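# Move bottle carrier between shelved benches into spill tray

## Task

Pick up the empty bottle carrier from the shelved bench by the door and set it upright on the floor of the spill tray on the shelved bench by the window. The carrier must never touch the floor, or the task fails. The parked cart, pedal bin and stool are movable. When finished, release the carrier and back the robot away. The robot must not fall or be left tilted, or the task fails.

## Robot and tools

ROBOT. A Rainbow Robotics RB-Y1: a base on two drive wheels plus two rear casters, a folding torso (leg with ankle, knee and hip, then a chest), a pan/tilt head and two 7-joint arms, each ending in a parallel gripper. The base is 0.66 m long and 0.58 m wide, and its front edge sits 0.10 m ahead of the drive axle. A bent leg can poke out past that edge. The base drives straight or spins in place; it cannot go sideways.

FRAMES. Base frame: origin on the floor halfway between the drive wheels, x forward, y to the left, z up. The result reports chest, left_hand and right_hand in this frame. A hand point lies between its finger pads, with the fingers along the hand's -z and closing along its x. Printed hand positions can be off, worse when the arm is stretched out. The odometry frame is the base frame as it was at the scene's start. base_odometry comes from wheel turns only, so wheel slip looks like travel. Its heading is positive to the left, within -3.142 to 3.142.

execute_actions. Argument "actions": a list holding one action or none (empty just reports state and images). Optional "cameras": a list from head_camera, left_wrist_camera, right_wrist_camera, all; null or omitted gives all, [] gives none. One action may contain:
- "base": exactly one of {"translate_m": d}, a relative drive in metres from where the base is now, forward positive, -3 to 3; or {"rotate_rad": d}, a relative turn in radians, left (counter-clockwise from above) positive, -3.2 to 3.2. A base move that would need more than 8.667 s at its top speed is refused.
- "joints": a single dictionary for the whole robot (torso, both arms, grippers, head), name to absolute target. Angles in radians, grippers in metres of pad opening. Ranges: torso_squat_rad 0 to 1.2 (0 tall, more lowers the chest); torso_shift_rad -0.3 to 0.6 (positive pushes hips forward); torso_pitch_rad -0.2 to 1.4 (positive leans forward); torso_yaw_rad -1.5 to 1.5 (positive left). Per arm: shoulder_pitch -2.356 to 2.356 (negative swings forward and up); left_shoulder_roll 0 to 3.141 and right_shoulder_roll -3.141 to 0 (each lifts its arm outward); shoulder_yaw -2.094 to 2.094; elbow -2.617 to 0.01 (negative bends); forearm_roll -3.141 to 3.141; wrist_pitch -1.57 to 1.919 (negative tips hand forward); hand_roll -2.705 to 2.705; gripper_m 0 to 0.1. For both arms, positive yaw and roll signs turn the same way (left / counter-clockwise). head_pan_rad -0.523 to 0.523 (left positive), head_tilt_rad -0.35 to 1.57 (positive looks down). Joints count as reached within ±0.02 (grippers ±0.004). Torso joints must also satisfy: squat+shift <= 1.52; squat-shift+pitch <= 1.57; shift+0.5 pitch-0.4 squat <= 0.7; shift+0.3 pitch-0.5 squat <= 0.39; otherwise they stop short as off_target.
- "speeds": caps for this action only: translate_m 0.05 to 0.4 m/s, rotate_rad 0.1 to 1.509 rad/s (defaults are the maxima).
- "min_time_s": 0.1 to 8, the shortest duration for each arm and head motion.
Motions in an action begin together. No action runs over 15 s. A bad key or value rejects the whole call with no motion. Joints or base left out of an action may keep pushing to an earlier target without saying so.

Other tools: wait {"seconds": 0 to 10} lets the scene run and returns state and images; zoom_image {"camera", "region": [x0, y0, x1, y1]} in pixels of that camera's latest image, at most 504x504 (head image is 896x504, wrist images 644x364); read_manual {"section": "licences"} gives only licence text; finished_scene {"scene": n} ends the scene for good and reports success.

RESULTS. base_status and joint_status tell how each commanded motion ended: done (for the base, wheels turned the full amount, even with slip), off_target, contact_stop, time_out, stopped_with_arm, limit_stop_at_own_body (self-collision guard tripped before touching), limit_stop_at_<name>, limit_stop_at_motor_heat. A contact_stop, time_out or stopped_with_arm halts the whole group (torso, left arm or right arm) and clears its targets. After a stop, first back off the arm, then the torso, each in its own action. "joint command not followed" with a cause line means an arm's targets were held back by the arm-collision check; follow its advice. on_its_own lists uncommanded parts, with "held at" giving a target, not a position. "pictures" names cameras in image order. If a call reports a stop, later calls in the same reply are skipped.

GRASPING. Close a gripper to at least 0.005 m narrower than the object; off_target then is normal. Each arm carries up to 3 kg.

AVOID. Letting the carrier touch the floor or be dropped. Arms striking or squeezing each other (gripper and fingers included). Driving into furniture: the base does not stop, wheels may spin and keep pushing. A leg hitting furniture can slide the robot back unseen. Heavy loads far in front of the wheels can tip the robot. High contact torque causes a 10 s torque fault; long holding heats motors (MOTOR HOT at 65 °C, brake fault at 80 °C). Hard hits, slams and shoves on objects. A loose object may occasionally be nudged by the scene.

Each tool is called after "Call:" as name(argument=value, ...) on one line, values as JSON.

## Session

Call:
execute_actions(actions=[])

Scene clock: 0.00 s.
base_odometry: x=+0.000 y=+0.000 heading=+0.000 (m, m, rad; odometry frame)
base_status: not commanded
joint_positions: torso_squat_rad=+0.350 torso_shift_rad=+0.000 torso_pitch_rad=+0.000 torso_yaw_rad=+0.000 left_shoulder_pitch_rad=+0.014 left_shoulder_roll_rad=+0.026 left_shoulder_yaw_rad=+0.000 left_elbow_rad=-0.253 left_forearm_roll_rad=+0.038 left_wrist_pitch_rad=+0.043 left_hand_roll_rad=-0.037 left_gripper_m=+0.100 right_shoulder_pitch_rad=-0.044 right_shoulder_roll_rad=-0.054 right_shoulder_yaw_rad=-0.018 right_elbow_rad=-0.131 right_forearm_roll_rad=+0.060 right_wrist_pitch_rad=+0.010 right_hand_roll_rad=-0.021 right_gripper_m=+0.099 head_pan_rad=+0.000 head_tilt_rad=+0.400
joint_status: not commanded
chest: x=-0.2283 y=-0.0010 z=+1.2474 quat_wxyz=(+1.000, +0.001, +0.000, +0.000) (m; base frame)
left_hand: x=-0.1251 y=+0.2395 z=+0.5695 quat_wxyz=(+0.995, +0.013, -0.098, +0.002) (m; base frame)
right_hand: x=-0.1346 y=-0.2609 z=+0.5687 quat_wxyz=(+0.996, -0.028, -0.081, +0.019) (m; base frame)
pictures: head_camera, left_wrist_camera, right_wrist_camera
Images, in order (width x height): head_camera 896x504, left_wrist_camera 644x364, right_wrist_camera 644x364.

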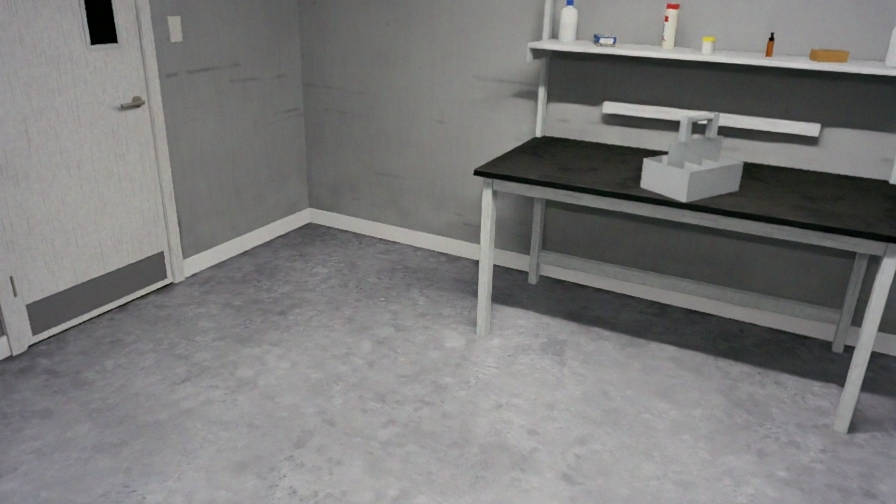

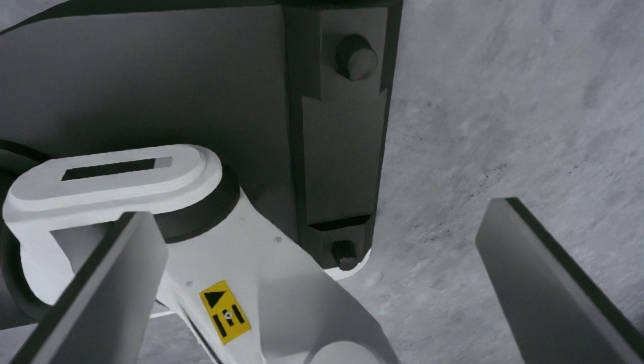

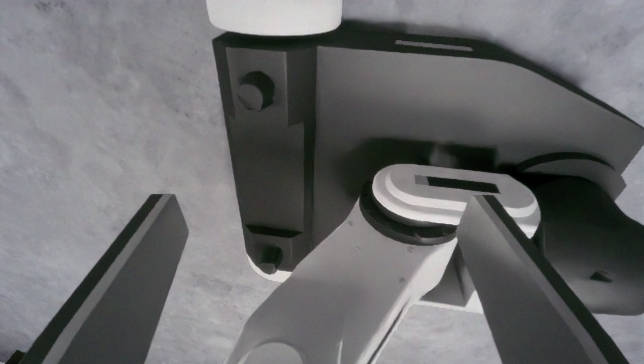

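Call:
execute_actions(actions=[{"base":{"rotate_rad":-0.113}}], cameras=[])

Call:
execute_actions(actions=[{"base":{"translate_m":1.77},"joints":{"torso_squat_rad":0}}], cameras=[])

Call:
execute_actions(actions=[{"base":{"rotate_rad":-0.79},"joints":{"head_tilt_rad":0.5}}], cameras=["head_camera"])

Scene clock: 56.23 s.
base_odometry: x=+0.000 y=+0.000 heading=-0.112 (m, m, rad; odometry frame)
base_status: done
joint_positions: torso_squat_rad=+0.350 torso_shift_rad=+0.000 torso_pitch_rad=+0.000 torso_yaw_rad=+0.000 left_shoulder_pitch_rad=+0.014 left_shoulder_roll_rad=+0.026 left_shoulder_yaw_rad=+0.000 left_elbow_rad=-0.253 left_forearm_roll_rad=+0.038 left_wrist_pitch_rad=+0.043 left_hand_roll_rad=-0.037 left_gripper_m=+0.100 right_shoulder_pitch_rad=-0.044 right_shoulder_roll_rad=-0.054 right_shoulder_yaw_rad=-0.018 right_elbow_rad=-0.131 right_forearm_roll_rad=+0.060 right_wrist_pitch_rad=+0.010 right_hand_roll_rad=-0.021 right_gripper_m=+0.099 head_pan_rad=+0.000 head_tilt_rad=+0.400
joint_status: not commanded
chest: x=-0.2283 y=-0.0010 z=+1.2474 quat_wxyz=(+1.000, +0.001, +0.000, +0.000) (m; base frame)
left_hand: x=-0.1251 y=+0.2395 z=+0.5695 quat_wxyz=(+0.995, +0.013, -0.098, +0.002) (m; base frame)
right_hand: x=-0.1346 y=-0.2609 z=+0.5687 quat_wxyz=(+0.996, -0.028, -0.081, +0.019) (m; base frame)
pictures: none
No camera images: the call's "cameras" was empty. Leave "cameras" out to get every camera's image.

Scene clock: 62.00 s.
base_odometry: x=+1.759 y=-0.199 heading=-0.113 (m, m, rad; odometry frame)
base_status: done
joint_positions: torso_squat_rad=+0.000 torso_shift_rad=+0.000 torso_pitch_rad=+0.000 torso_yaw_rad=+0.000 left_shoulder_pitch_rad=+0.014 left_shoulder_roll_rad=+0.026 left_shoulder_yaw_rad=+0.000 left_elbow_rad=-0.253 left_forearm_roll_rad=+0.038 left_wrist_pitch_rad=+0.043 left_hand_roll_rad=-0.037 left_gripper_m=+0.100 right_shoulder_pitch_rad=-0.044 right_shoulder_roll_rad=-0.054 right_shoulder_yaw_rad=-0.018 right_elbow_rad=-0.131 right_forearm_roll_rad=+0.060 right_wrist_pitch_rad=+0.010 right_hand_roll_rad=-0.021 right_gripper_m=+0.099 head_pan_rad=+0.000 head_tilt_rad=+0.400
joint_status: all done
chest: x=-0.2283 y=-0.0010 z=+1.2899 quat_wxyz=(+1.000, +0.001, +0.000, +0.000) (m; base frame)
left_hand: x=-0.1250 y=+0.2395 z=+0.6120 quat_wxyz=(+0.995, +0.013, -0.098, +0.002) (m; base frame)
right_hand: x=-0.1346 y=-0.2610 z=+0.6113 quat_wxyz=(+0.996, -0.028, -0.081, +0.019) (m; base frame)
pictures: none
No camera images: the call's "cameras" was empty. Leave "cameras" out to get every camera's image.

Scene clock: 64.97 s.
base_odometry: x=+1.758 y=-0.199 heading=-0.902 (m, m, rad; odometry frame)
base_status: done
joint_positions: torso_squat_rad=+0.000 torso_shift_rad=+0.000 torso_pitch_rad=+0.000 torso_yaw_rad=+0.000 left_shoulder_pitch_rad=+0.014 left_shoulder_roll_rad=+0.026 left_shoulder_yaw_rad=+0.000 left_elbow_rad=-0.253 left_forearm_roll_rad=+0.038 left_wrist_pitch_rad=+0.043 left_hand_roll_rad=-0.037 left_gripper_m=+0.100 right_shoulder_pitch_rad=-0.044 right_shoulder_roll_rad=-0.054 right_shoulder_yaw_rad=-0.018 right_elbow_rad=-0.131 right_forearm_roll_rad=+0.060 right_wrist_pitch_rad=+0.010 right_hand_roll_rad=-0.021 right_gripper_m=+0.099 head_pan_rad=+0.000 head_tilt_rad=+0.500
joint_status: all done
chest: x=-0.2283 y=-0.0010 z=+1.2899 quat_wxyz=(+1.000, +0.001, +0.000, +0.000) (m; base frame)
left_hand: x=-0.1251 y=+0.2395 z=+0.6120 quat_wxyz=(+0.995, +0.013, -0.098, +0.002) (m; base frame)
right_hand: x=-0.1346 y=-0.2610 z=+0.6113 quat_wxyz=(+0.996, -0.028, -0.081, +0.019) (m; base frame)
pictures: head_camera
camera_calibration (this result's frames):
head_camera: T_world_to_cam=[[0.0370981, -0.998695, 0.0350998, -0.0468001], [-0.447888, -0.0480155, -0.8928, 1.29356], [0.89332, 0.0174004, -0.449084, 0.797107], [0, 0, 0, 1]] pos_world=[-0.130967, 0.00150183, 1.5145]
Images, in order (width x height): head_camera 896x504.

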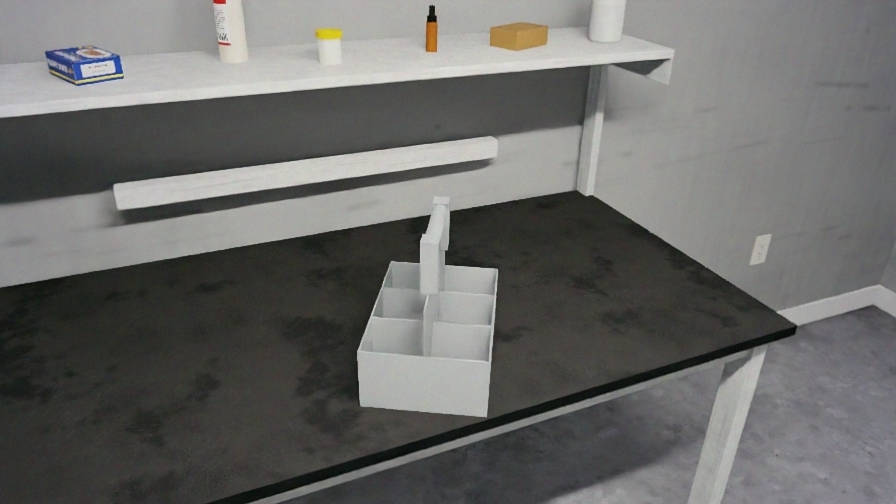

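Call:
execute_actions(actions=[{"base":{"rotate_rad":-0.43},"joints":{"left_shoulder_pitch_rad":-0.821,"left_shoulder_roll_rad":0.106,"left_shoulder_yaw_rad":0.253,"left_elbow_rad":-1.354,"left_forearm_roll_rad":0,"left_wrist_pitch_rad":1.533,"left_hand_roll_rad":-1.57}}], cameras=[])

Call:
execute_actions(actions=[{"base":{"translate_m":0.42}}], cameras=[])

Call:
execute_actions(actions=[{"base":{"rotate_rad":0.4},"joints":{"head_tilt_rad":0.75,"head_pan_rad":0.25}}], cameras=["head_camera","left_wrist_camera"])

Scene clock: 100.07 s.
base_odometry: x=+1.758 y=-0.199 heading=-1.332 (m, m, rad; odometry frame)
base_status: done
joint_positions: torso_squat_rad=+0.000 torso_shift_rad=+0.000 torso_pitch_rad=+0.000 torso_yaw_rad=+0.000 left_shoulder_pitch_rad=-0.821 left_shoulder_roll_rad=+0.106 left_shoulder_yaw_rad=+0.253 left_elbow_rad=-1.354 left_forearm_roll_rad=+0.000 left_wrist_pitch_rad=+1.533 left_hand_roll_rad=-1.570 left_gripper_m=+0.100 right_shoulder_pitch_rad=-0.044 right_shoulder_roll_rad=-0.054 right_shoulder_yaw_rad=-0.018 right_elbow_rad=-0.131 right_forearm_roll_rad=+0.060 right_wrist_pitch_rad=+0.010 right_hand_roll_rad=-0.021 right_gripper_m=+0.099 head_pan_rad=+0.000 head_tilt_rad=+0.500
joint_status: all done
chest: x=-0.2284 y=-0.0010 z=+1.2899 quat_wxyz=(+1.000, +0.001, +0.000, +0.000) (m; base frame)
left_hand: x=+0.3538 y=+0.2193 z=+1.1225 quat_wxyz=(+0.674, +0.213, -0.213, -0.674) (m; base frame)
right_hand: x=-0.1346 y=-0.2609 z=+0.6113 quat_wxyz=(+0.996, -0.028, -0.081, +0.019) (m; base frame)
pictures: none
No camera images: the call's "cameras" was empty. Leave "cameras" out to get every camera's image.

Scene clock: 102.47 s.
base_odometry: x=+1.858 y=-0.607 heading=-1.332 (m, m, rad; odometry frame)
base_status: done
joint_positions: torso_squat_rad=+0.000 torso_shift_rad=+0.000 torso_pitch_rad=+0.000 torso_yaw_rad=+0.000 left_shoulder_pitch_rad=-0.821 left_shoulder_roll_rad=+0.106 left_shoulder_yaw_rad=+0.253 left_elbow_rad=-1.354 left_forearm_roll_rad=+0.000 left_wrist_pitch_rad=+1.533 left_hand_roll_rad=-1.570 left_gripper_m=+0.100 right_shoulder_pitch_rad=-0.044 right_shoulder_roll_rad=-0.054 right_shoulder_yaw_rad=-0.018 right_elbow_rad=-0.131 right_forearm_roll_rad=+0.060 right_wrist_pitch_rad=+0.010 right_hand_roll_rad=-0.021 right_gripper_m=+0.099 head_pan_rad=+0.000 head_tilt_rad=+0.500
joint_status: not commanded
chest: x=-0.2284 y=-0.0010 z=+1.2899 quat_wxyz=(+1.000, +0.001, +0.000, +0.000) (m; base frame)
left_hand: x=+0.3538 y=+0.2193 z=+1.1223 quat_wxyz=(+0.674, +0.213, -0.212, -0.674) (m; base frame)
right_hand: x=-0.1345 y=-0.2610 z=+0.6113 quat_wxyz=(+0.996, -0.028, -0.081, +0.019) (m; base frame)
pictures: none
No camera images: the call's "cameras" was empty. Leave "cameras" out to get every camera's image.

Scene clock: 104.70 s.
base_odometry: x=+1.858 y=-0.607 heading=-0.933 (m, m, rad; odometry frame)
base_status: done
joint_positions: torso_squat_rad=+0.000 torso_shift_rad=+0.000 torso_pitch_rad=+0.000 torso_yaw_rad=+0.000 left_shoulder_pitch_rad=-0.821 left_shoulder_roll_rad=+0.106 left_shoulder_yaw_rad=+0.253 left_elbow_rad=-1.354 left_forearm_roll_rad=+0.000 left_wrist_pitch_rad=+1.533 left_hand_roll_rad=-1.570 left_gripper_m=+0.100 right_shoulder_pitch_rad=-0.044 right_shoulder_roll_rad=-0.054 right_shoulder_yaw_rad=-0.018 right_elbow_rad=-0.131 right_forearm_roll_rad=+0.060 right_wrist_pitch_rad=+0.010 right_hand_roll_rad=-0.021 right_gripper_m=+0.099 head_pan_rad=+0.250 head_tilt_rad=+0.750
joint_status: all done
chest: x=-0.2284 y=-0.0011 z=+1.2899 quat_wxyz=(+1.000, +0.001, +0.000, +0.000) (m; base frame)
left_hand: x=+0.3538 y=+0.2193 z=+1.1223 quat_wxyz=(+0.674, +0.213, -0.212, -0.674) (m; base frame)
right_hand: x=-0.1345 y=-0.2610 z=+0.6113 quat_wxyz=(+0.996, -0.028, -0.081, +0.019) (m; base frame)
pictures: head_camera, left_wrist_camera
camera_calibration (this result's frames):
head_camera: T_world_to_cam=[[0.2904, -0.956579, 0.0249844, 0.0205672], [-0.622275, -0.208617, -0.754489, 1.05125], [0.72694, 0.203556, -0.655837, 1.07112], [0, 0, 0, 1]] pos_world=[-0.130447, 0.0209498, 1.49512]
left_wrist_camera: T_world_to_cam=[[-0.0405796, -0.998936, 0.0219254, 0.206201], [-0.997063, 0.0419105, 0.0640989, 0.307864], [-0.0649496, -0.0192599, -0.997703, 1.22755], [0, 0, 0, 1]] pos_world=[0.395056, 0.216721, 1.20047]
Images, in order (width x height): head_camera 896x504, left_wrist_camera 644x364.

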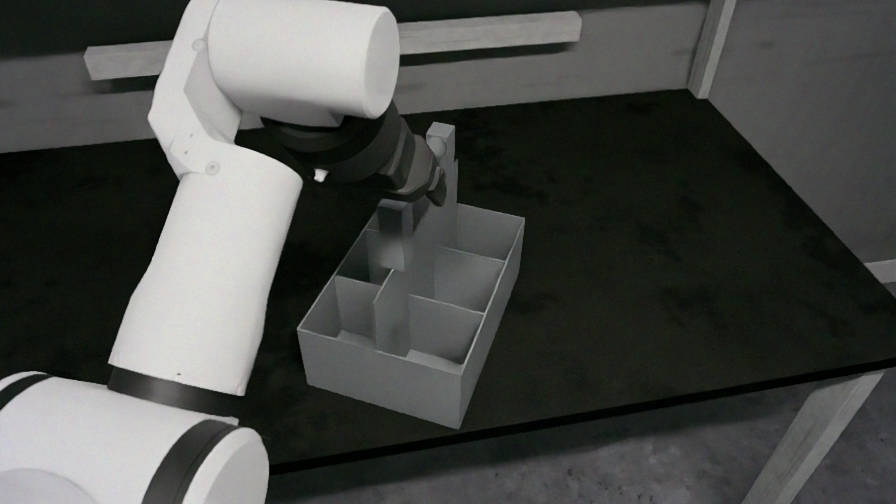

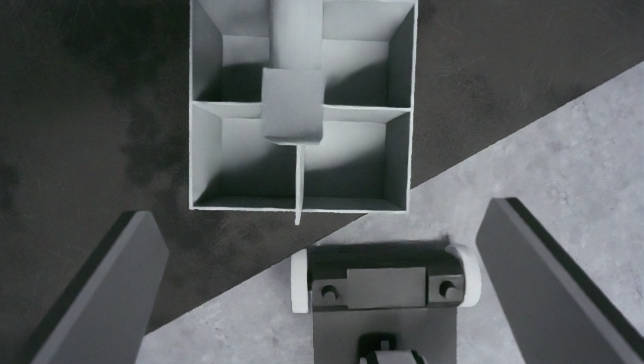

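Call:
execute_actions(actions=[{"base":{"translate_m":0.13}}], cameras=["left_wrist_camera"])

Call:
execute_actions(actions=[{"joints":{"torso_squat_rad":0.52}}], cameras=["head_camera","left_wrist_camera"])

Scene clock: 115.23 s.
base_odometry: x=+1.935 y=-0.711 heading=-0.932 (m, m, rad; odometry frame)
base_status: done
joint_positions: torso_squat_rad=+0.000 torso_shift_rad=+0.000 torso_pitch_rad=+0.000 torso_yaw_rad=+0.000 left_shoulder_pitch_rad=-0.821 left_shoulder_roll_rad=+0.106 left_shoulder_yaw_rad=+0.253 left_elbow_rad=-1.354 left_forearm_roll_rad=+0.000 left_wrist_pitch_rad=+1.533 left_hand_roll_rad=-1.570 left_gripper_m=+0.100 right_shoulder_pitch_rad=-0.044 right_shoulder_roll_rad=-0.054 right_shoulder_yaw_rad=-0.018 right_elbow_rad=-0.131 right_forearm_roll_rad=+0.060 right_wrist_pitch_rad=+0.010 right_hand_roll_rad=-0.021 right_gripper_m=+0.099 head_pan_rad=+0.250 head_tilt_rad=+0.750
joint_status: not commanded
chest: x=-0.2284 y=-0.0010 z=+1.2899 quat_wxyz=(+1.000, +0.001, +0.000, +0.000) (m; base frame)
left_hand: x=+0.3537 y=+0.2193 z=+1.1223 quat_wxyz=(+0.674, +0.213, -0.212, -0.674) (m; base frame)
right_hand: x=-0.1345 y=-0.2610 z=+0.6113 quat_wxyz=(+0.996, -0.028, -0.081, +0.019) (m; base frame)
pictures: left_wrist_camera
camera_calibration (this result's frames):
left_wrist_camera: T_world_to_cam=[[-0.0405625, -0.998936, 0.0219446, 0.206194], [-0.997063, 0.0418949, 0.0641151, 0.307834], [-0.0649663, -0.0192795, -0.997701, 1.22755], [0, 0, 0, 1]] pos_world=[0.395043, 0.216744, 1.20046]
Images, in order (width x height): left_wrist_camera 644x364.

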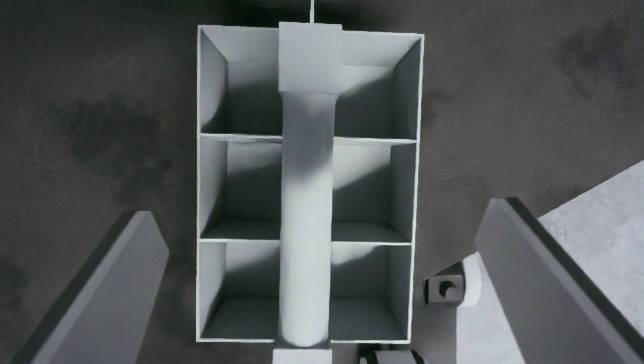

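Scene clock: 117.83 s.
base_odometry: x=+1.935 y=-0.711 heading=-0.932 (m, m, rad; odometry frame)
base_status: not commanded
joint_positions: torso_squat_rad=+0.520 torso_shift_rad=-0.001 torso_pitch_rad=-0.001 torso_yaw_rad=+0.000 left_shoulder_pitch_rad=-0.824 left_shoulder_roll_rad=+0.107 left_shoulder_yaw_rad=+0.253 left_elbow_rad=-1.356 left_forearm_roll_rad=+0.000 left_wrist_pitch_rad=+1.533 left_hand_roll_rad=-1.570 left_gripper_m=+0.100 right_shoulder_pitch_rad=-0.044 right_shoulder_roll_rad=-0.054 right_shoulder_yaw_rad=-0.018 right_elbow_rad=-0.131 right_forearm_roll_rad=+0.060 right_wrist_pitch_rad=+0.010 right_hand_roll_rad=-0.021 right_gripper_m=+0.099 head_pan_rad=+0.250 head_tilt_rad=+0.750
joint_status: all done
chest: x=-0.2289 y=-0.0010 z=+1.1974 quat_wxyz=(+1.000, +0.001, -0.001, +0.000) (m; base frame)
left_hand: x=+0.3543 y=+0.2193 z=+1.0329 quat_wxyz=(+0.674, +0.216, -0.214, -0.674) (m; base frame)
right_hand: x=-0.1343 y=-0.2608 z=+0.5188 quat_wxyz=(+0.996, -0.028, -0.082, +0.019) (m; base frame)
pictures: head_camera, left_wrist_camera
camera_calibration (this result's frames):
head_camera: T_world_to_cam=[[0.290401, -0.956574, 0.0251571, 0.0228564], [-0.621423, -0.208516, -0.755218, 0.982134], [0.727668, 0.203683, -0.654991, 1.00997], [0, 0, 0, 1]] pos_world=[-0.131242, 0.0209402, 1.40267]
left_wrist_camera: T_world_to_cam=[[-0.0410097, -0.998942, 0.0208279, 0.209495], [-0.997443, 0.0421514, 0.057708, 0.320803], [-0.0585248, -0.0184081, -0.998116, 1.13634], [0, 0, 0, 1]] pos_world=[0.395078, 0.216669, 1.11132]
Images, in order (width x height): head_camera 896x504, left_wrist_camera 644x364.

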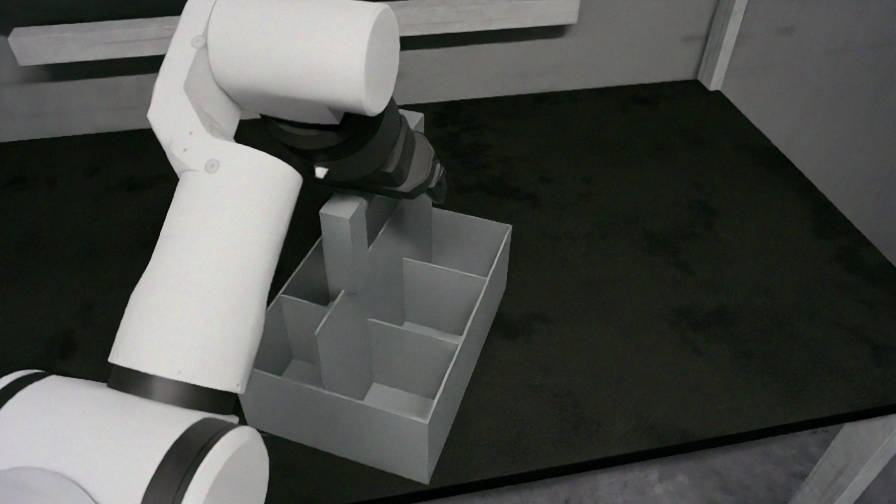

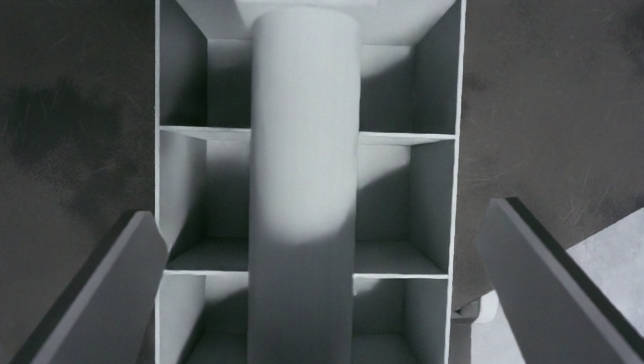

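Call:
execute_actions(actions=[{"joints":{"left_gripper_m":0.012,"torso_squat_rad":0.505}}], cameras=[])

Call:
execute_actions(actions=[{"joints":{"torso_squat_rad":0,"head_pan_rad":0,"head_tilt_rad":0.45}}], cameras=["left_wrist_camera"])

Call:
execute_actions(actions=[{"base":{"translate_m":-0.45}}], cameras=["head_camera"])

Call:
execute_actions(actions=[{"base":{"rotate_rad":-1.5},"joints":{"head_tilt_rad":0.35,"head_pan_rad":-0.4}}], cameras=["head_camera"])

Scene clock: 129.17 s.
base_odometry: x=+1.935 y=-0.711 heading=-0.932 (m, m, rad; odometry frame)
base_status: not commanded
joint_positions: torso_squat_rad=+0.505 torso_shift_rad=+0.000 torso_pitch_rad=+0.000 torso_yaw_rad=+0.000 left_shoulder_pitch_rad=-0.821 left_shoulder_roll_rad=+0.106 left_shoulder_yaw_rad=+0.253 left_elbow_rad=-1.354 left_forearm_roll_rad=+0.000 left_wrist_pitch_rad=+1.533 left_hand_roll_rad=-1.570 left_gripper_m=+0.025 right_shoulder_pitch_rad=-0.044 right_shoulder_roll_rad=-0.054 right_shoulder_yaw_rad=-0.018 right_elbow_rad=-0.131 right_forearm_roll_rad=+0.060 right_wrist_pitch_rad=+0.010 right_hand_roll_rad=-0.021 right_gripper_m=+0.099 head_pan_rad=+0.250 head_tilt_rad=+0.750
joint_status: left_gripper_m off_target (ended at +0.025, target +0.012); the others done
chest: x=-0.2283 y=-0.0010 z=+1.2025 quat_wxyz=(+1.000, +0.001, +0.000, +0.000) (m; base frame)
left_hand: x=+0.3538 y=+0.2195 z=+1.0351 quat_wxyz=(+0.674, +0.214, -0.212, -0.674) (m; base frame)
right_hand: x=-0.1345 y=-0.2609 z=+0.5239 quat_wxyz=(+0.996, -0.028, -0.081, +0.019) (m; base frame)
pictures: none
No camera images: the call's "cameras" was empty. Leave "cameras" out to get every camera's image.

Scene clock: 131.63 s.
base_odometry: x=+1.935 y=-0.711 heading=-0.932 (m, m, rad; odometry frame)
base_status: not commanded
joint_positions: torso_squat_rad=+0.000 torso_shift_rad=+0.000 torso_pitch_rad=+0.000 torso_yaw_rad=+0.000 left_shoulder_pitch_rad=-0.821 left_shoulder_roll_rad=+0.106 left_shoulder_yaw_rad=+0.253 left_elbow_rad=-1.354 left_forearm_roll_rad=+0.000 left_wrist_pitch_rad=+1.533 left_hand_roll_rad=-1.570 left_gripper_m=+0.025 right_shoulder_pitch_rad=-0.044 right_shoulder_roll_rad=-0.054 right_shoulder_yaw_rad=-0.018 right_elbow_rad=-0.131 right_forearm_roll_rad=+0.060 right_wrist_pitch_rad=+0.010 right_hand_roll_rad=-0.021 right_gripper_m=+0.099 head_pan_rad=+0.000 head_tilt_rad=+0.450
joint_status: all done
chest: x=-0.2283 y=-0.0011 z=+1.2899 quat_wxyz=(+1.000, +0.001, +0.000, +0.000) (m; base frame)
left_hand: x=+0.3537 y=+0.2194 z=+1.1219 quat_wxyz=(+0.675, +0.213, -0.212, -0.674) (m; base frame)
right_hand: x=-0.1345 y=-0.2610 z=+0.6112 quat_wxyz=(+0.996, -0.028, -0.081, +0.019) (m; base frame)
pictures: left_wrist_camera
camera_calibration (this result's frames):
left_wrist_camera: T_world_to_cam=[[-0.0403002, -0.998951, 0.0217452, 0.206472], [-0.997018, 0.0416365, 0.0649677, 0.306902], [-0.0658049, -0.0190621, -0.99765, 1.22736], [0, 0, 0, 1]] pos_world=[0.395074, 0.216873, 1.20005]
Images, in order (width x height): left_wrist_camera 644x364.

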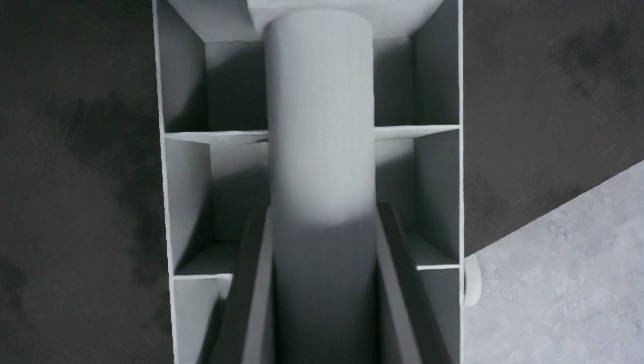

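Scene clock: 134.23 s.
base_odometry: x=+1.667 y=-0.350 heading=-0.931 (m, m, rad; odometry frame)
base_status: done
joint_positions: torso_squat_rad=+0.000 torso_shift_rad=+0.000 torso_pitch_rad=+0.000 torso_yaw_rad=+0.000 left_shoulder_pitch_rad=-0.821 left_shoulder_roll_rad=+0.106 left_shoulder_yaw_rad=+0.253 left_elbow_rad=-1.354 left_forearm_roll_rad=+0.000 left_wrist_pitch_rad=+1.533 left_hand_roll_rad=-1.570 left_gripper_m=+0.025 right_shoulder_pitch_rad=-0.044 right_shoulder_roll_rad=-0.054 right_shoulder_yaw_rad=-0.018 right_elbow_rad=-0.131 right_forearm_roll_rad=+0.060 right_wrist_pitch_rad=+0.010 right_hand_roll_rad=-0.021 right_gripper_m=+0.099 head_pan_rad=+0.000 head_tilt_rad=+0.450
joint_status: not commanded
chest: x=-0.2283 y=-0.0011 z=+1.2899 quat_wxyz=(+1.000, +0.001, +0.000, +0.000) (m; base frame)
left_hand: x=+0.3536 y=+0.2194 z=+1.1219 quat_wxyz=(+0.675, +0.213, -0.212, -0.674) (m; base frame)
right_hand: x=-0.1347 y=-0.2610 z=+0.6112 quat_wxyz=(+0.996, -0.028, -0.081, +0.019) (m; base frame)
pictures: head_camera
camera_calibration (this result's frames):
head_camera: T_world_to_cam=[[0.0351403, -0.998703, 0.0368322, -0.0498348], [-0.402777, -0.0478821, -0.914045, 1.33451], [0.914624, 0.0172846, -0.403937, 0.734255], [0, 0, 0, 1]] pos_world=[-0.132306, 0.00143769, 1.51823]
Images, in order (width x height): head_camera 896x504.

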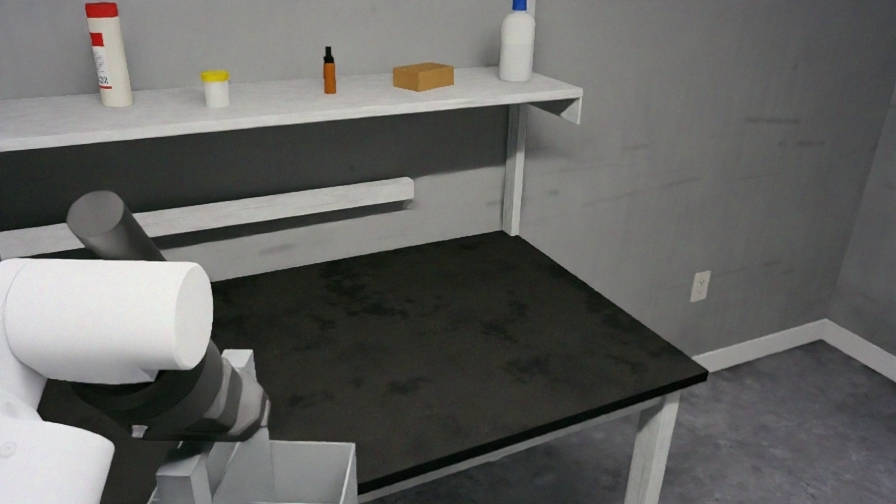

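Scene clock: 138.07 s.
base_odometry: x=+1.667 y=-0.350 heading=-2.430 (m, m, rad; odometry frame)
base_status: done
joint_positions: torso_squat_rad=+0.000 torso_shift_rad=+0.000 torso_pitch_rad=+0.000 torso_yaw_rad=+0.000 left_shoulder_pitch_rad=-0.821 left_shoulder_roll_rad=+0.106 left_shoulder_yaw_rad=+0.253 left_elbow_rad=-1.354 left_forearm_roll_rad=+0.000 left_wrist_pitch_rad=+1.533 left_hand_roll_rad=-1.570 left_gripper_m=+0.025 right_shoulder_pitch_rad=-0.044 right_shoulder_roll_rad=-0.054 right_shoulder_yaw_rad=-0.018 right_elbow_rad=-0.131 right_forearm_roll_rad=+0.060 right_wrist_pitch_rad=+0.010 right_hand_roll_rad=-0.021 right_gripper_m=+0.099 head_pan_rad=-0.400 head_tilt_rad=+0.350
joint_status: all done
chest: x=-0.2284 y=-0.0010 z=+1.2899 quat_wxyz=(+1.000, +0.001, +0.000, +0.000) (m; base frame)
left_hand: x=+0.3536 y=+0.2195 z=+1.1219 quat_wxyz=(+0.675, +0.213, -0.212, -0.674) (m; base frame)
right_hand: x=-0.1347 y=-0.2610 z=+0.6113 quat_wxyz=(+0.996, -0.028, -0.081, +0.019) (m; base frame)
pictures: head_camera
camera_calibration (this result's frames):
head_camera: T_world_to_cam=[[-0.360205, -0.932007, 0.0401976, -0.136283], [-0.304178, 0.0766063, -0.94953, 1.40789], [0.881889, -0.354252, -0.31109, 0.588704], [0, 0, 0, 1]] pos_world=[-0.140012, -0.0263201, 1.52545]
Images, in order (width x height): head_camera 896x504.

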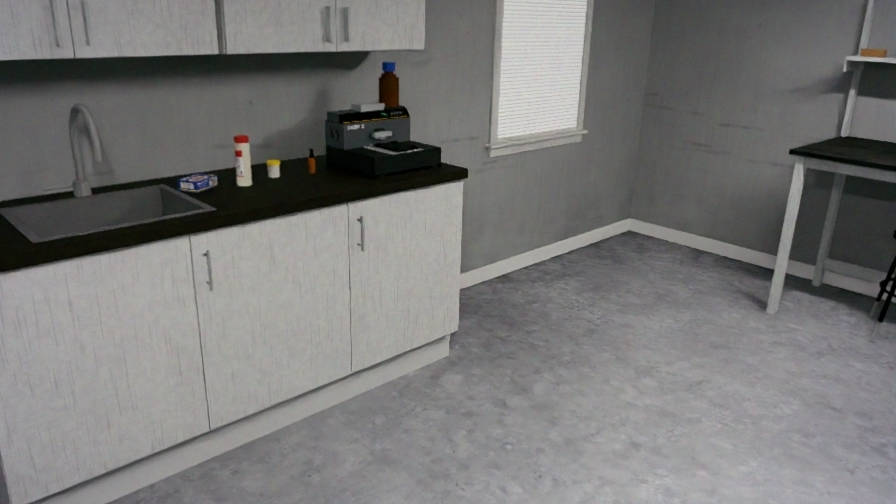

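Call:
execute_actions(actions=[{"base":{"rotate_rad":-1.0},"joints":{"head_pan_rad":-0.15}}], cameras=["head_camera"])

Scene clock: 147.73 s.
base_odometry: x=+1.667 y=-0.350 heading=+2.853 (m, m, rad; odometry frame)
base_status: done
joint_positions: torso_squat_rad=+0.000 torso_shift_rad=+0.000 torso_pitch_rad=+0.000 torso_yaw_rad=+0.000 left_shoulder_pitch_rad=-0.821 left_shoulder_roll_rad=+0.106 left_shoulder_yaw_rad=+0.253 left_elbow_rad=-1.354 left_forearm_roll_rad=+0.000 left_wrist_pitch_rad=+1.533 left_hand_roll_rad=-1.570 left_gripper_m=+0.025 right_shoulder_pitch_rad=-0.044 right_shoulder_roll_rad=-0.054 right_shoulder_yaw_rad=-0.018 right_elbow_rad=-0.131 right_forearm_roll_rad=+0.060 right_wrist_pitch_rad=+0.010 right_hand_roll_rad=-0.021 right_gripper_m=+0.099 head_pan_rad=-0.150 head_tilt_rad=+0.350
joint_status: all done
chest: x=-0.2284 y=-0.0010 z=+1.2899 quat_wxyz=(+1.000, +0.001, +0.000, +0.000) (m; base frame)
left_hand: x=+0.3536 y=+0.2195 z=+1.1219 quat_wxyz=(+0.675, +0.213, -0.212, -0.674) (m; base frame)
right_hand: x=-0.1347 y=-0.2610 z=+0.6113 quat_wxyz=(+0.996, -0.028, -0.081, +0.019) (m; base frame)
pictures: head_camera
camera_calibration (this result's frames):
head_camera: T_world_to_cam=[[-0.118565, -0.992133, 0.040178, -0.0864504], [-0.313366, -0.00100799, -0.949632, 1.40605], [0.942202, -0.125183, -0.310782, 0.60098], [0, 0, 0, 1]] pos_world=[-0.135887, -0.00912017, 1.52547]
Images, in order (width x height): head_camera 896x504.

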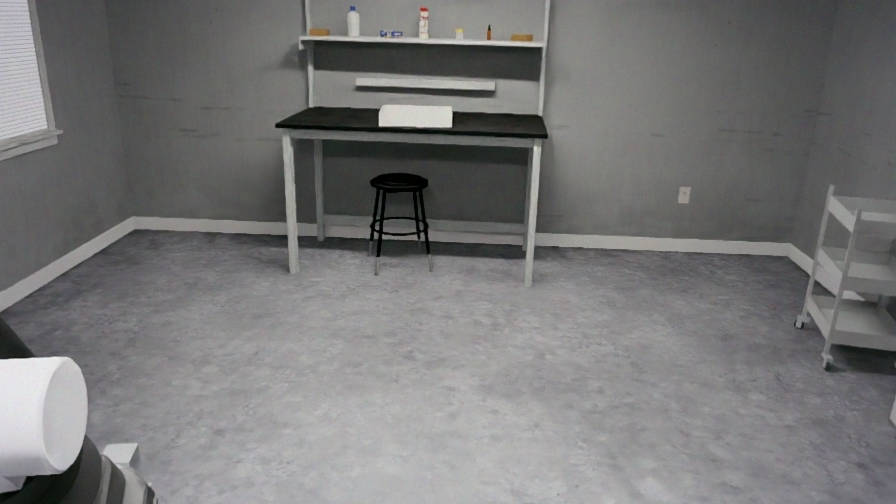

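Call:
execute_actions(actions=[{"base":{"rotate_rad":-0.12}}], cameras=[])

Call:
execute_actions(actions=[{"base":{"translate_m":2.9},"joints":{"head_pan_rad":0,"left_shoulder_pitch_rad":-1.431,"left_shoulder_roll_rad":0.298,"left_shoulder_yaw_rad":0.345,"left_elbow_rad":-0.939,"left_wrist_pitch_rad":1.751},"min_time_s":5}], cameras=[])

Call:
execute_actions(actions=[{"base":{"rotate_rad":0.25},"joints":{"head_pan_rad":-0.3,"head_tilt_rad":0.45}}], cameras=["head_camera"])

Scene clock: 176.13 s.
base_odometry: x=+1.667 y=-0.350 heading=+2.734 (m, m, rad; odometry frame)
base_status: done
joint_positions: torso_squat_rad=+0.000 torso_shift_rad=+0.000 torso_pitch_rad=+0.000 torso_yaw_rad=+0.000 left_shoulder_pitch_rad=-0.821 left_shoulder_roll_rad=+0.106 left_shoulder_yaw_rad=+0.253 left_elbow_rad=-1.354 left_forearm_roll_rad=+0.000 left_wrist_pitch_rad=+1.533 left_hand_roll_rad=-1.570 left_gripper_m=+0.025 right_shoulder_pitch_rad=-0.044 right_shoulder_roll_rad=-0.054 right_shoulder_yaw_rad=-0.018 right_elbow_rad=-0.131 right_forearm_roll_rad=+0.060 right_wrist_pitch_rad=+0.010 right_hand_roll_rad=-0.021 right_gripper_m=+0.099 head_pan_rad=-0.150 head_tilt_rad=+0.350
joint_status: not commanded
chest: x=-0.2284 y=-0.0010 z=+1.2899 quat_wxyz=(+1.000, +0.001, +0.000, +0.000) (m; base frame)
left_hand: x=+0.3536 y=+0.2195 z=+1.1219 quat_wxyz=(+0.675, +0.213, -0.212, -0.674) (m; base frame)
right_hand: x=-0.1347 y=-0.2610 z=+0.6113 quat_wxyz=(+0.996, -0.028, -0.081, +0.019) (m; base frame)
pictures: none
No camera images: the call's "cameras" was empty. Leave "cameras" out to get every camera's image.

Scene clock: 184.73 s.
base_odometry: x=-0.995 y=+0.801 heading=+2.733 (m, m, rad; odometry frame)
base_status: done
joint_positions: torso_squat_rad=+0.000 torso_shift_rad=+0.000 torso_pitch_rad=+0.000 torso_yaw_rad=+0.000 left_shoulder_pitch_rad=-1.431 left_shoulder_roll_rad=+0.298 left_shoulder_yaw_rad=+0.345 left_elbow_rad=-0.939 left_forearm_roll_rad=+0.000 left_wrist_pitch_rad=+1.751 left_hand_roll_rad=-1.570 left_gripper_m=+0.025 right_shoulder_pitch_rad=-0.044 right_shoulder_roll_rad=-0.054 right_shoulder_yaw_rad=-0.018 right_elbow_rad=-0.131 right_forearm_roll_rad=+0.060 right_wrist_pitch_rad=+0.010 right_hand_roll_rad=-0.021 right_gripper_m=+0.099 head_pan_rad=+0.000 head_tilt_rad=+0.350
joint_status: all done
chest: x=-0.2283 y=-0.0010 z=+1.2899 quat_wxyz=(+1.000, +0.001, +0.000, +0.000) (m; base frame)
left_hand: x=+0.3834 y=+0.2188 z=+1.3309 quat_wxyz=(+0.675, +0.213, -0.212, -0.675) (m; base frame)
right_hand: x=-0.1346 y=-0.2610 z=+0.6113 quat_wxyz=(+0.996, -0.028, -0.081, +0.019) (m; base frame)
pictures: none
No camera images: the call's "cameras" was empty. Leave "cameras" out to get every camera's image.

Scene clock: 186.43 s.
base_odometry: x=-0.995 y=+0.802 heading=+2.983 (m, m, rad; odometry frame)
base_status: done
joint_positions: torso_squat_rad=+0.000 torso_shift_rad=+0.000 torso_pitch_rad=+0.000 torso_yaw_rad=+0.000 left_shoulder_pitch_rad=-1.431 left_shoulder_roll_rad=+0.298 left_shoulder_yaw_rad=+0.345 left_elbow_rad=-0.939 left_forearm_roll_rad=+0.000 left_wrist_pitch_rad=+1.751 left_hand_roll_rad=-1.570 left_gripper_m=+0.025 right_shoulder_pitch_rad=-0.044 right_shoulder_roll_rad=-0.054 right_shoulder_yaw_rad=-0.018 right_elbow_rad=-0.131 right_forearm_roll_rad=+0.060 right_wrist_pitch_rad=+0.010 right_hand_roll_rad=-0.021 right_gripper_m=+0.099 head_pan_rad=-0.300 head_tilt_rad=+0.450
joint_status: all done
chest: x=-0.2283 y=-0.0011 z=+1.2899 quat_wxyz=(+1.000, +0.001, +0.000, +0.000) (m; base frame)
left_hand: x=+0.3834 y=+0.2188 z=+1.3309 quat_wxyz=(+0.675, +0.213, -0.212, -0.675) (m; base frame)
right_hand: x=-0.1346 y=-0.2610 z=+0.6113 quat_wxyz=(+0.996, -0.028, -0.081, +0.019) (m; base frame)
pictures: head_camera
camera_calibration (this result's frames):
head_camera: T_world_to_cam=[[-0.261553, -0.964485, 0.0368704, -0.111051], [-0.399294, 0.0733464, -0.913884, 1.33518], [0.878723, -0.253752, -0.404297, 0.72695], [0, 0, 0, 1]] pos_world=[-0.134703, -0.0205735, 1.5182]
Images, in order (width x height): head_camera 896x504.

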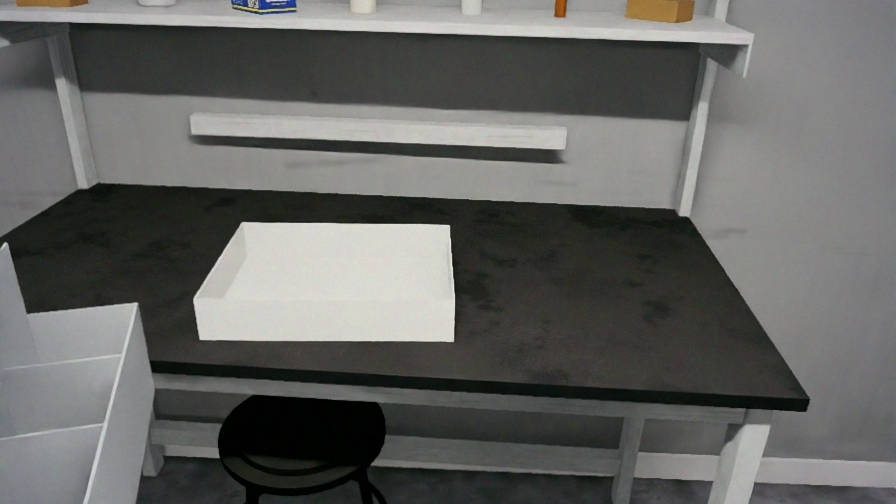

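Call:
execute_actions(actions=[{"base":{"rotate_rad":-0.22},"joints":{"head_pan_rad":0,"head_tilt_rad":0.6,"left_shoulder_pitch_rad":-1.661,"left_shoulder_roll_rad":0.96,"left_shoulder_yaw_rad":-1.163,"left_elbow_rad":-1.122,"left_forearm_roll_rad":2.242,"left_wrist_pitch_rad":1.467,"left_hand_roll_rad":-2.495,"torso_shift_rad":0.25},"min_time_s":3.5}], cameras=["head_camera","left_wrist_camera"])

Scene clock: 235.17 s.
base_odometry: x=-0.995 y=+0.802 heading=+2.764 (m, m, rad; odometry frame)
base_status: done
joint_positions: torso_squat_rad=+0.000 torso_shift_rad=+0.250 torso_pitch_rad=+0.000 torso_yaw_rad=+0.000 left_shoulder_pitch_rad=-1.661 left_shoulder_roll_rad=+0.960 left_shoulder_yaw_rad=-1.163 left_elbow_rad=-1.122 left_forearm_roll_rad=+2.242 left_wrist_pitch_rad=+1.467 left_hand_roll_rad=-2.495 left_gripper_m=+0.025 right_shoulder_pitch_rad=-0.044 right_shoulder_roll_rad=-0.054 right_shoulder_yaw_rad=-0.018 right_elbow_rad=-0.131 right_forearm_roll_rad=+0.060 right_wrist_pitch_rad=+0.010 right_hand_roll_rad=-0.021 right_gripper_m=+0.099 head_pan_rad=+0.000 head_tilt_rad=+0.600
joint_status: all done
chest: x=-0.0548 y=-0.0010 z=+1.2682 quat_wxyz=(+1.000, +0.001, +0.000, +0.000) (m; base frame)
left_hand: x=+0.4049 y=+0.0872 z=+1.3088 quat_wxyz=(+0.001, +0.000, -0.300, -0.954) (m; base frame)
right_hand: x=+0.0388 y=-0.2609 z=+0.5895 quat_wxyz=(+0.996, -0.028, -0.081, +0.019) (m; base frame)
pictures: head_camera, left_wrist_camera
camera_calibration (this result's frames):
head_camera: T_world_to_cam=[[0.0403242, -0.998697, 0.0312928, -0.0467328], [-0.534859, -0.0480281, -0.843575, 1.27672], [0.843979, 0.0172793, -0.536098, 0.758451], [0, 0, 0, 1]] pos_world=[0.0446313, 0.00154105, 1.48507]
left_wrist_camera: T_world_to_cam=[[-0.998889, 0.0404874, 0.0240986, 0.36681], [0.0420126, 0.996897, 0.0665677, -0.1548], [-0.0213287, 0.0675063, -0.997491, 1.38889], [0, 0, 0, 1]] pos_world=[0.402529, 0.0457093, 1.38687]
Images, in order (width x height): head_camera 896x504, left_wrist_camera 644x364.

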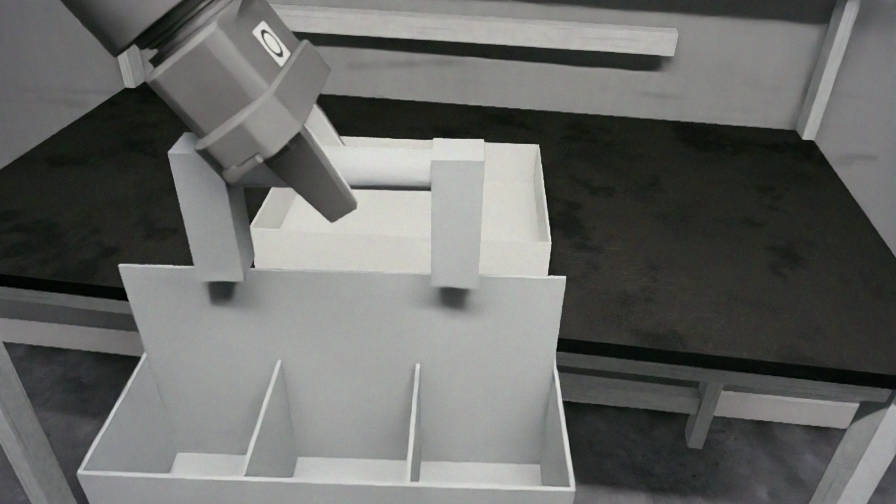

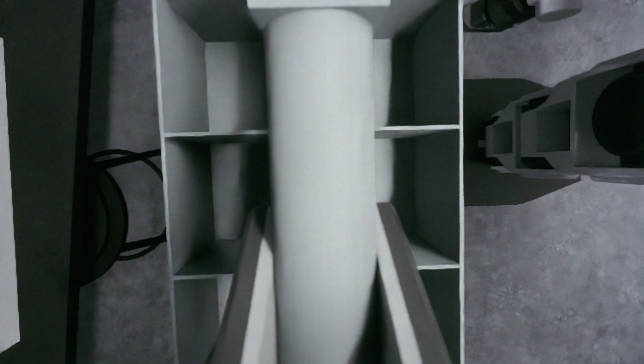

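Call:
execute_actions(actions=[{"base":{"translate_m":0.33},"joints":{"head_tilt_rad":0.85,"head_pan_rad":-0.2}}], cameras=["head_camera","left_wrist_camera"])

Scene clock: 247.37 s.
base_odometry: x=-1.302 y=+0.923 heading=+2.765 (m, m, rad; odometry frame)
base_status: done
joint_positions: torso_squat_rad=+0.000 torso_shift_rad=+0.250 torso_pitch_rad=+0.000 torso_yaw_rad=+0.000 left_shoulder_pitch_rad=-1.661 left_shoulder_roll_rad=+0.960 left_shoulder_yaw_rad=-1.163 left_elbow_rad=-1.122 left_forearm_roll_rad=+2.242 left_wrist_pitch_rad=+1.467 left_hand_roll_rad=-2.495 left_gripper_m=+0.025 right_shoulder_pitch_rad=-0.044 right_shoulder_roll_rad=-0.054 right_shoulder_yaw_rad=-0.018 right_elbow_rad=-0.131 right_forearm_roll_rad=+0.060 right_wrist_pitch_rad=+0.010 right_hand_roll_rad=-0.021 right_gripper_m=+0.099 head_pan_rad=-0.200 head_tilt_rad=+0.850
joint_status: all done
chest: x=-0.0548 y=-0.0010 z=+1.2682 quat_wxyz=(+1.000, +0.001, +0.000, +0.000) (m; base frame)
left_hand: x=+0.4049 y=+0.0872 z=+1.3089 quat_wxyz=(+0.001, +0.000, -0.300, -0.954) (m; base frame)
right_hand: x=+0.0389 y=-0.2609 z=+0.5895 quat_wxyz=(+0.996, -0.028, -0.081, +0.019) (m; base frame)
pictures: head_camera, left_wrist_camera
camera_calibration (this result's frames):
head_camera: T_world_to_cam=[[-0.152071, -0.98816, 0.020354, -0.0369928], [-0.722202, 0.0970353, -0.684842, 1.03768], [0.674758, -0.118844, -0.728408, 1.03509], [0, 0, 0, 1]] pos_world=[0.0453591, -0.0142329, 1.46537]
left_wrist_camera: T_world_to_cam=[[-0.998894, 0.0404757, 0.0239326, 0.367018], [0.0419932, 0.996887, 0.0667294, -0.155019], [-0.0211572, 0.0676606, -0.997484, 1.38885], [0, 0, 0, 1]] pos_world=[0.402506, 0.0457105, 1.38692]
Images, in order (width x height): head_camera 896x504, left_wrist_camera 644x364.

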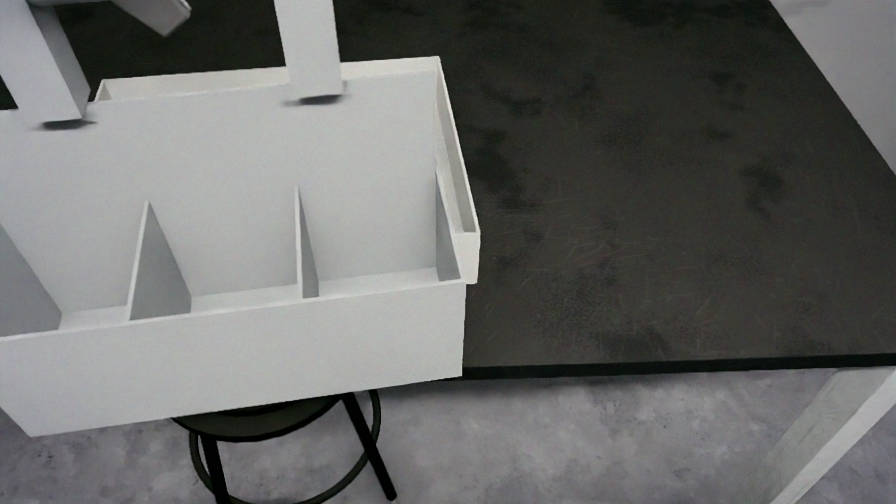

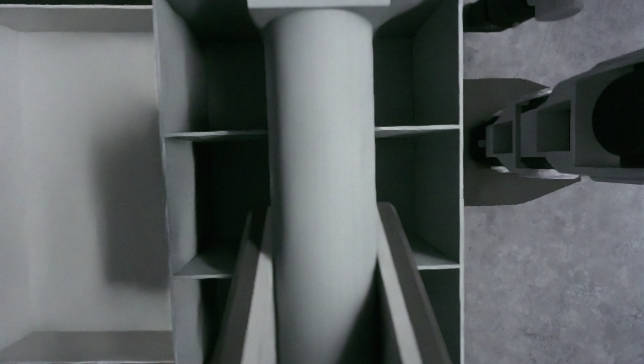

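Call:
execute_actions(actions=[{"base":{"translate_m":0.26},"speeds":{"translate_m":0.15},"joints":{"head_tilt_rad":1.0}}], cameras=["head_camera","left_wrist_camera"])

Scene clock: 263.77 s.
base_odometry: x=-1.544 y=+1.018 heading=+2.766 (m, m, rad; odometry frame)
base_status: done
joint_positions: torso_squat_rad=+0.000 torso_shift_rad=+0.250 torso_pitch_rad=+0.000 torso_yaw_rad=+0.000 left_shoulder_pitch_rad=-1.661 left_shoulder_roll_rad=+0.960 left_shoulder_yaw_rad=-1.163 left_elbow_rad=-1.122 left_forearm_roll_rad=+2.242 left_wrist_pitch_rad=+1.467 left_hand_roll_rad=-2.495 left_gripper_m=+0.025 right_shoulder_pitch_rad=-0.044 right_shoulder_roll_rad=-0.054 right_shoulder_yaw_rad=-0.018 right_elbow_rad=-0.131 right_forearm_roll_rad=+0.060 right_wrist_pitch_rad=+0.010 right_hand_roll_rad=-0.021 right_gripper_m=+0.099 head_pan_rad=-0.200 head_tilt_rad=+1.000
joint_status: all done
chest: x=-0.0549 y=-0.0010 z=+1.2682 quat_wxyz=(+1.000, +0.001, +0.000, +0.000) (m; base frame)
left_hand: x=+0.4049 y=+0.0872 z=+1.3089 quat_wxyz=(+0.001, +0.000, -0.300, -0.954) (m; base frame)
right_hand: x=+0.0389 y=-0.2609 z=+0.5895 quat_wxyz=(+0.996, -0.028, -0.081, +0.019) (m; base frame)
pictures: head_camera, left_wrist_camera
camera_calibration (this result's frames):
head_camera: T_world_to_cam=[[-0.149409, -0.988689, 0.0130963, -0.0262576], [-0.81449, 0.115553, -0.568553, 0.863901], [0.560609, -0.0956136, -0.822542, 1.16961], [0, 0, 0, 1]] pos_world=[0.0440211, -0.0139562, 1.45357]
left_wrist_camera: T_world_to_cam=[[-0.998897, 0.0404433, 0.0238591, 0.36708], [0.0419561, 0.996888, 0.0667442, -0.155041], [-0.0210855, 0.0676717, -0.997485, 1.38886], [0, 0, 0, 1]] pos_world=[0.402465, 0.0457261, 1.38695]
Images, in order (width x height): head_camera 896x504, left_wrist_camera 644x364.

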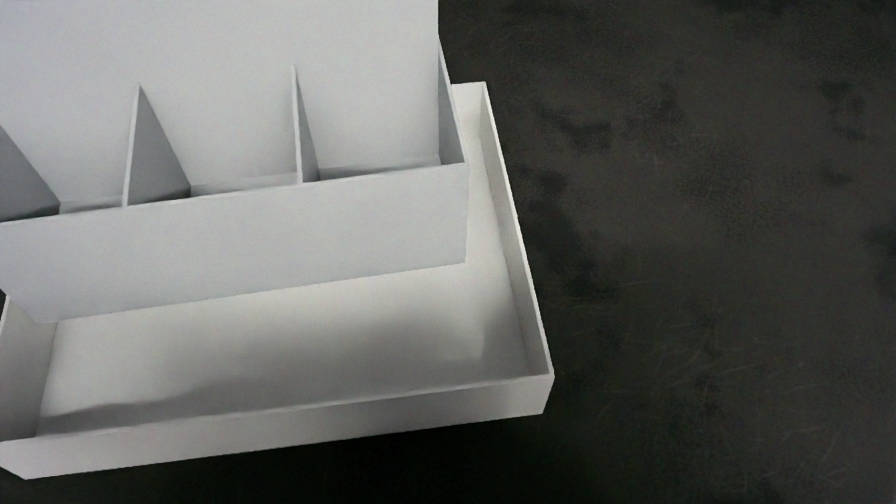

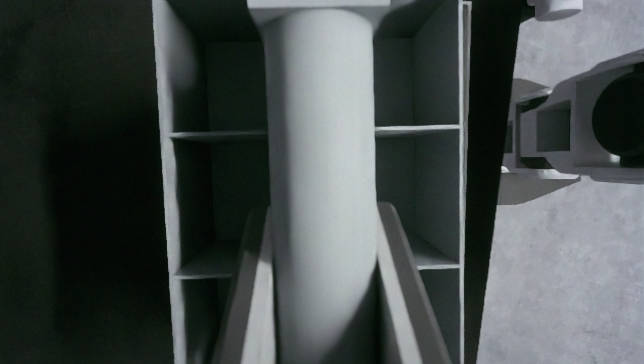

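Call:
execute_actions(actions=[{"joints":{"torso_squat_rad":0.52}}], cameras=["head_camera","left_wrist_camera"])

Scene clock: 275.03 s.
base_odometry: x=-1.544 y=+1.018 heading=+2.766 (m, m, rad; odometry frame)
base_status: not commanded
joint_positions: torso_squat_rad=+0.520 torso_shift_rad=+0.250 torso_pitch_rad=+0.000 torso_yaw_rad=+0.000 left_shoulder_pitch_rad=-1.661 left_shoulder_roll_rad=+0.960 left_shoulder_yaw_rad=-1.163 left_elbow_rad=-1.122 left_forearm_roll_rad=+2.242 left_wrist_pitch_rad=+1.467 left_hand_roll_rad=-2.495 left_gripper_m=+0.025 right_shoulder_pitch_rad=-0.044 right_shoulder_roll_rad=-0.054 right_shoulder_yaw_rad=-0.018 right_elbow_rad=-0.131 right_forearm_roll_rad=+0.060 right_wrist_pitch_rad=+0.010 right_hand_roll_rad=-0.021 right_gripper_m=+0.099 head_pan_rad=-0.200 head_tilt_rad=+1.000
joint_status: all done
chest: x=-0.0778 y=-0.0009 z=+1.1785 quat_wxyz=(+1.000, +0.001, +0.000, +0.000) (m; base frame)
left_hand: x=+0.3819 y=+0.0873 z=+1.2193 quat_wxyz=(+0.001, +0.000, -0.300, -0.954) (m; base frame)
right_hand: x=+0.0160 y=-0.2609 z=+0.4999 quat_wxyz=(+0.996, -0.028, -0.081, +0.019) (m; base frame)
pictures: head_camera, left_wrist_camera
camera_calibration (this result's frames):
head_camera: T_world_to_cam=[[-0.149412, -0.988689, 0.0130701, -0.0284076], [-0.814397, 0.115555, -0.568687, 0.794377], [0.560745, -0.0956127, -0.82245, 1.10867], [0, 0, 0, 1]] pos_world=[0.0210129, -0.0138772, 1.36395]
left_wrist_camera: T_world_to_cam=[[-0.998901, 0.040442, 0.0236894, 0.346465], [0.0419435, 0.996888, 0.0667515, -0.148182], [-0.0209161, 0.0676717, -0.997488, 1.29897], [0, 0, 0, 1]] pos_world=[0.379469, 0.0458057, 1.29739]
Images, in order (width x height): head_camera 896x504, left_wrist_camera 644x364.

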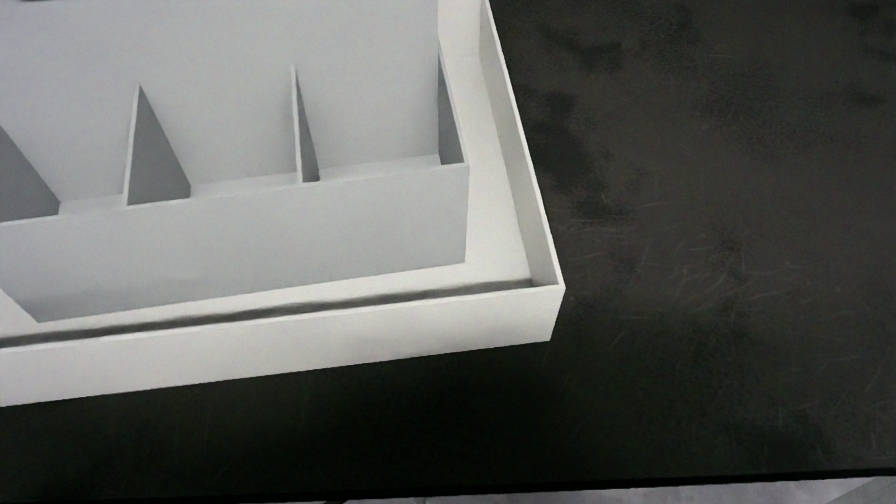

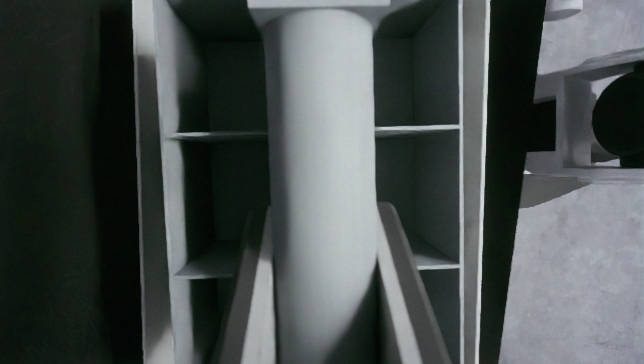

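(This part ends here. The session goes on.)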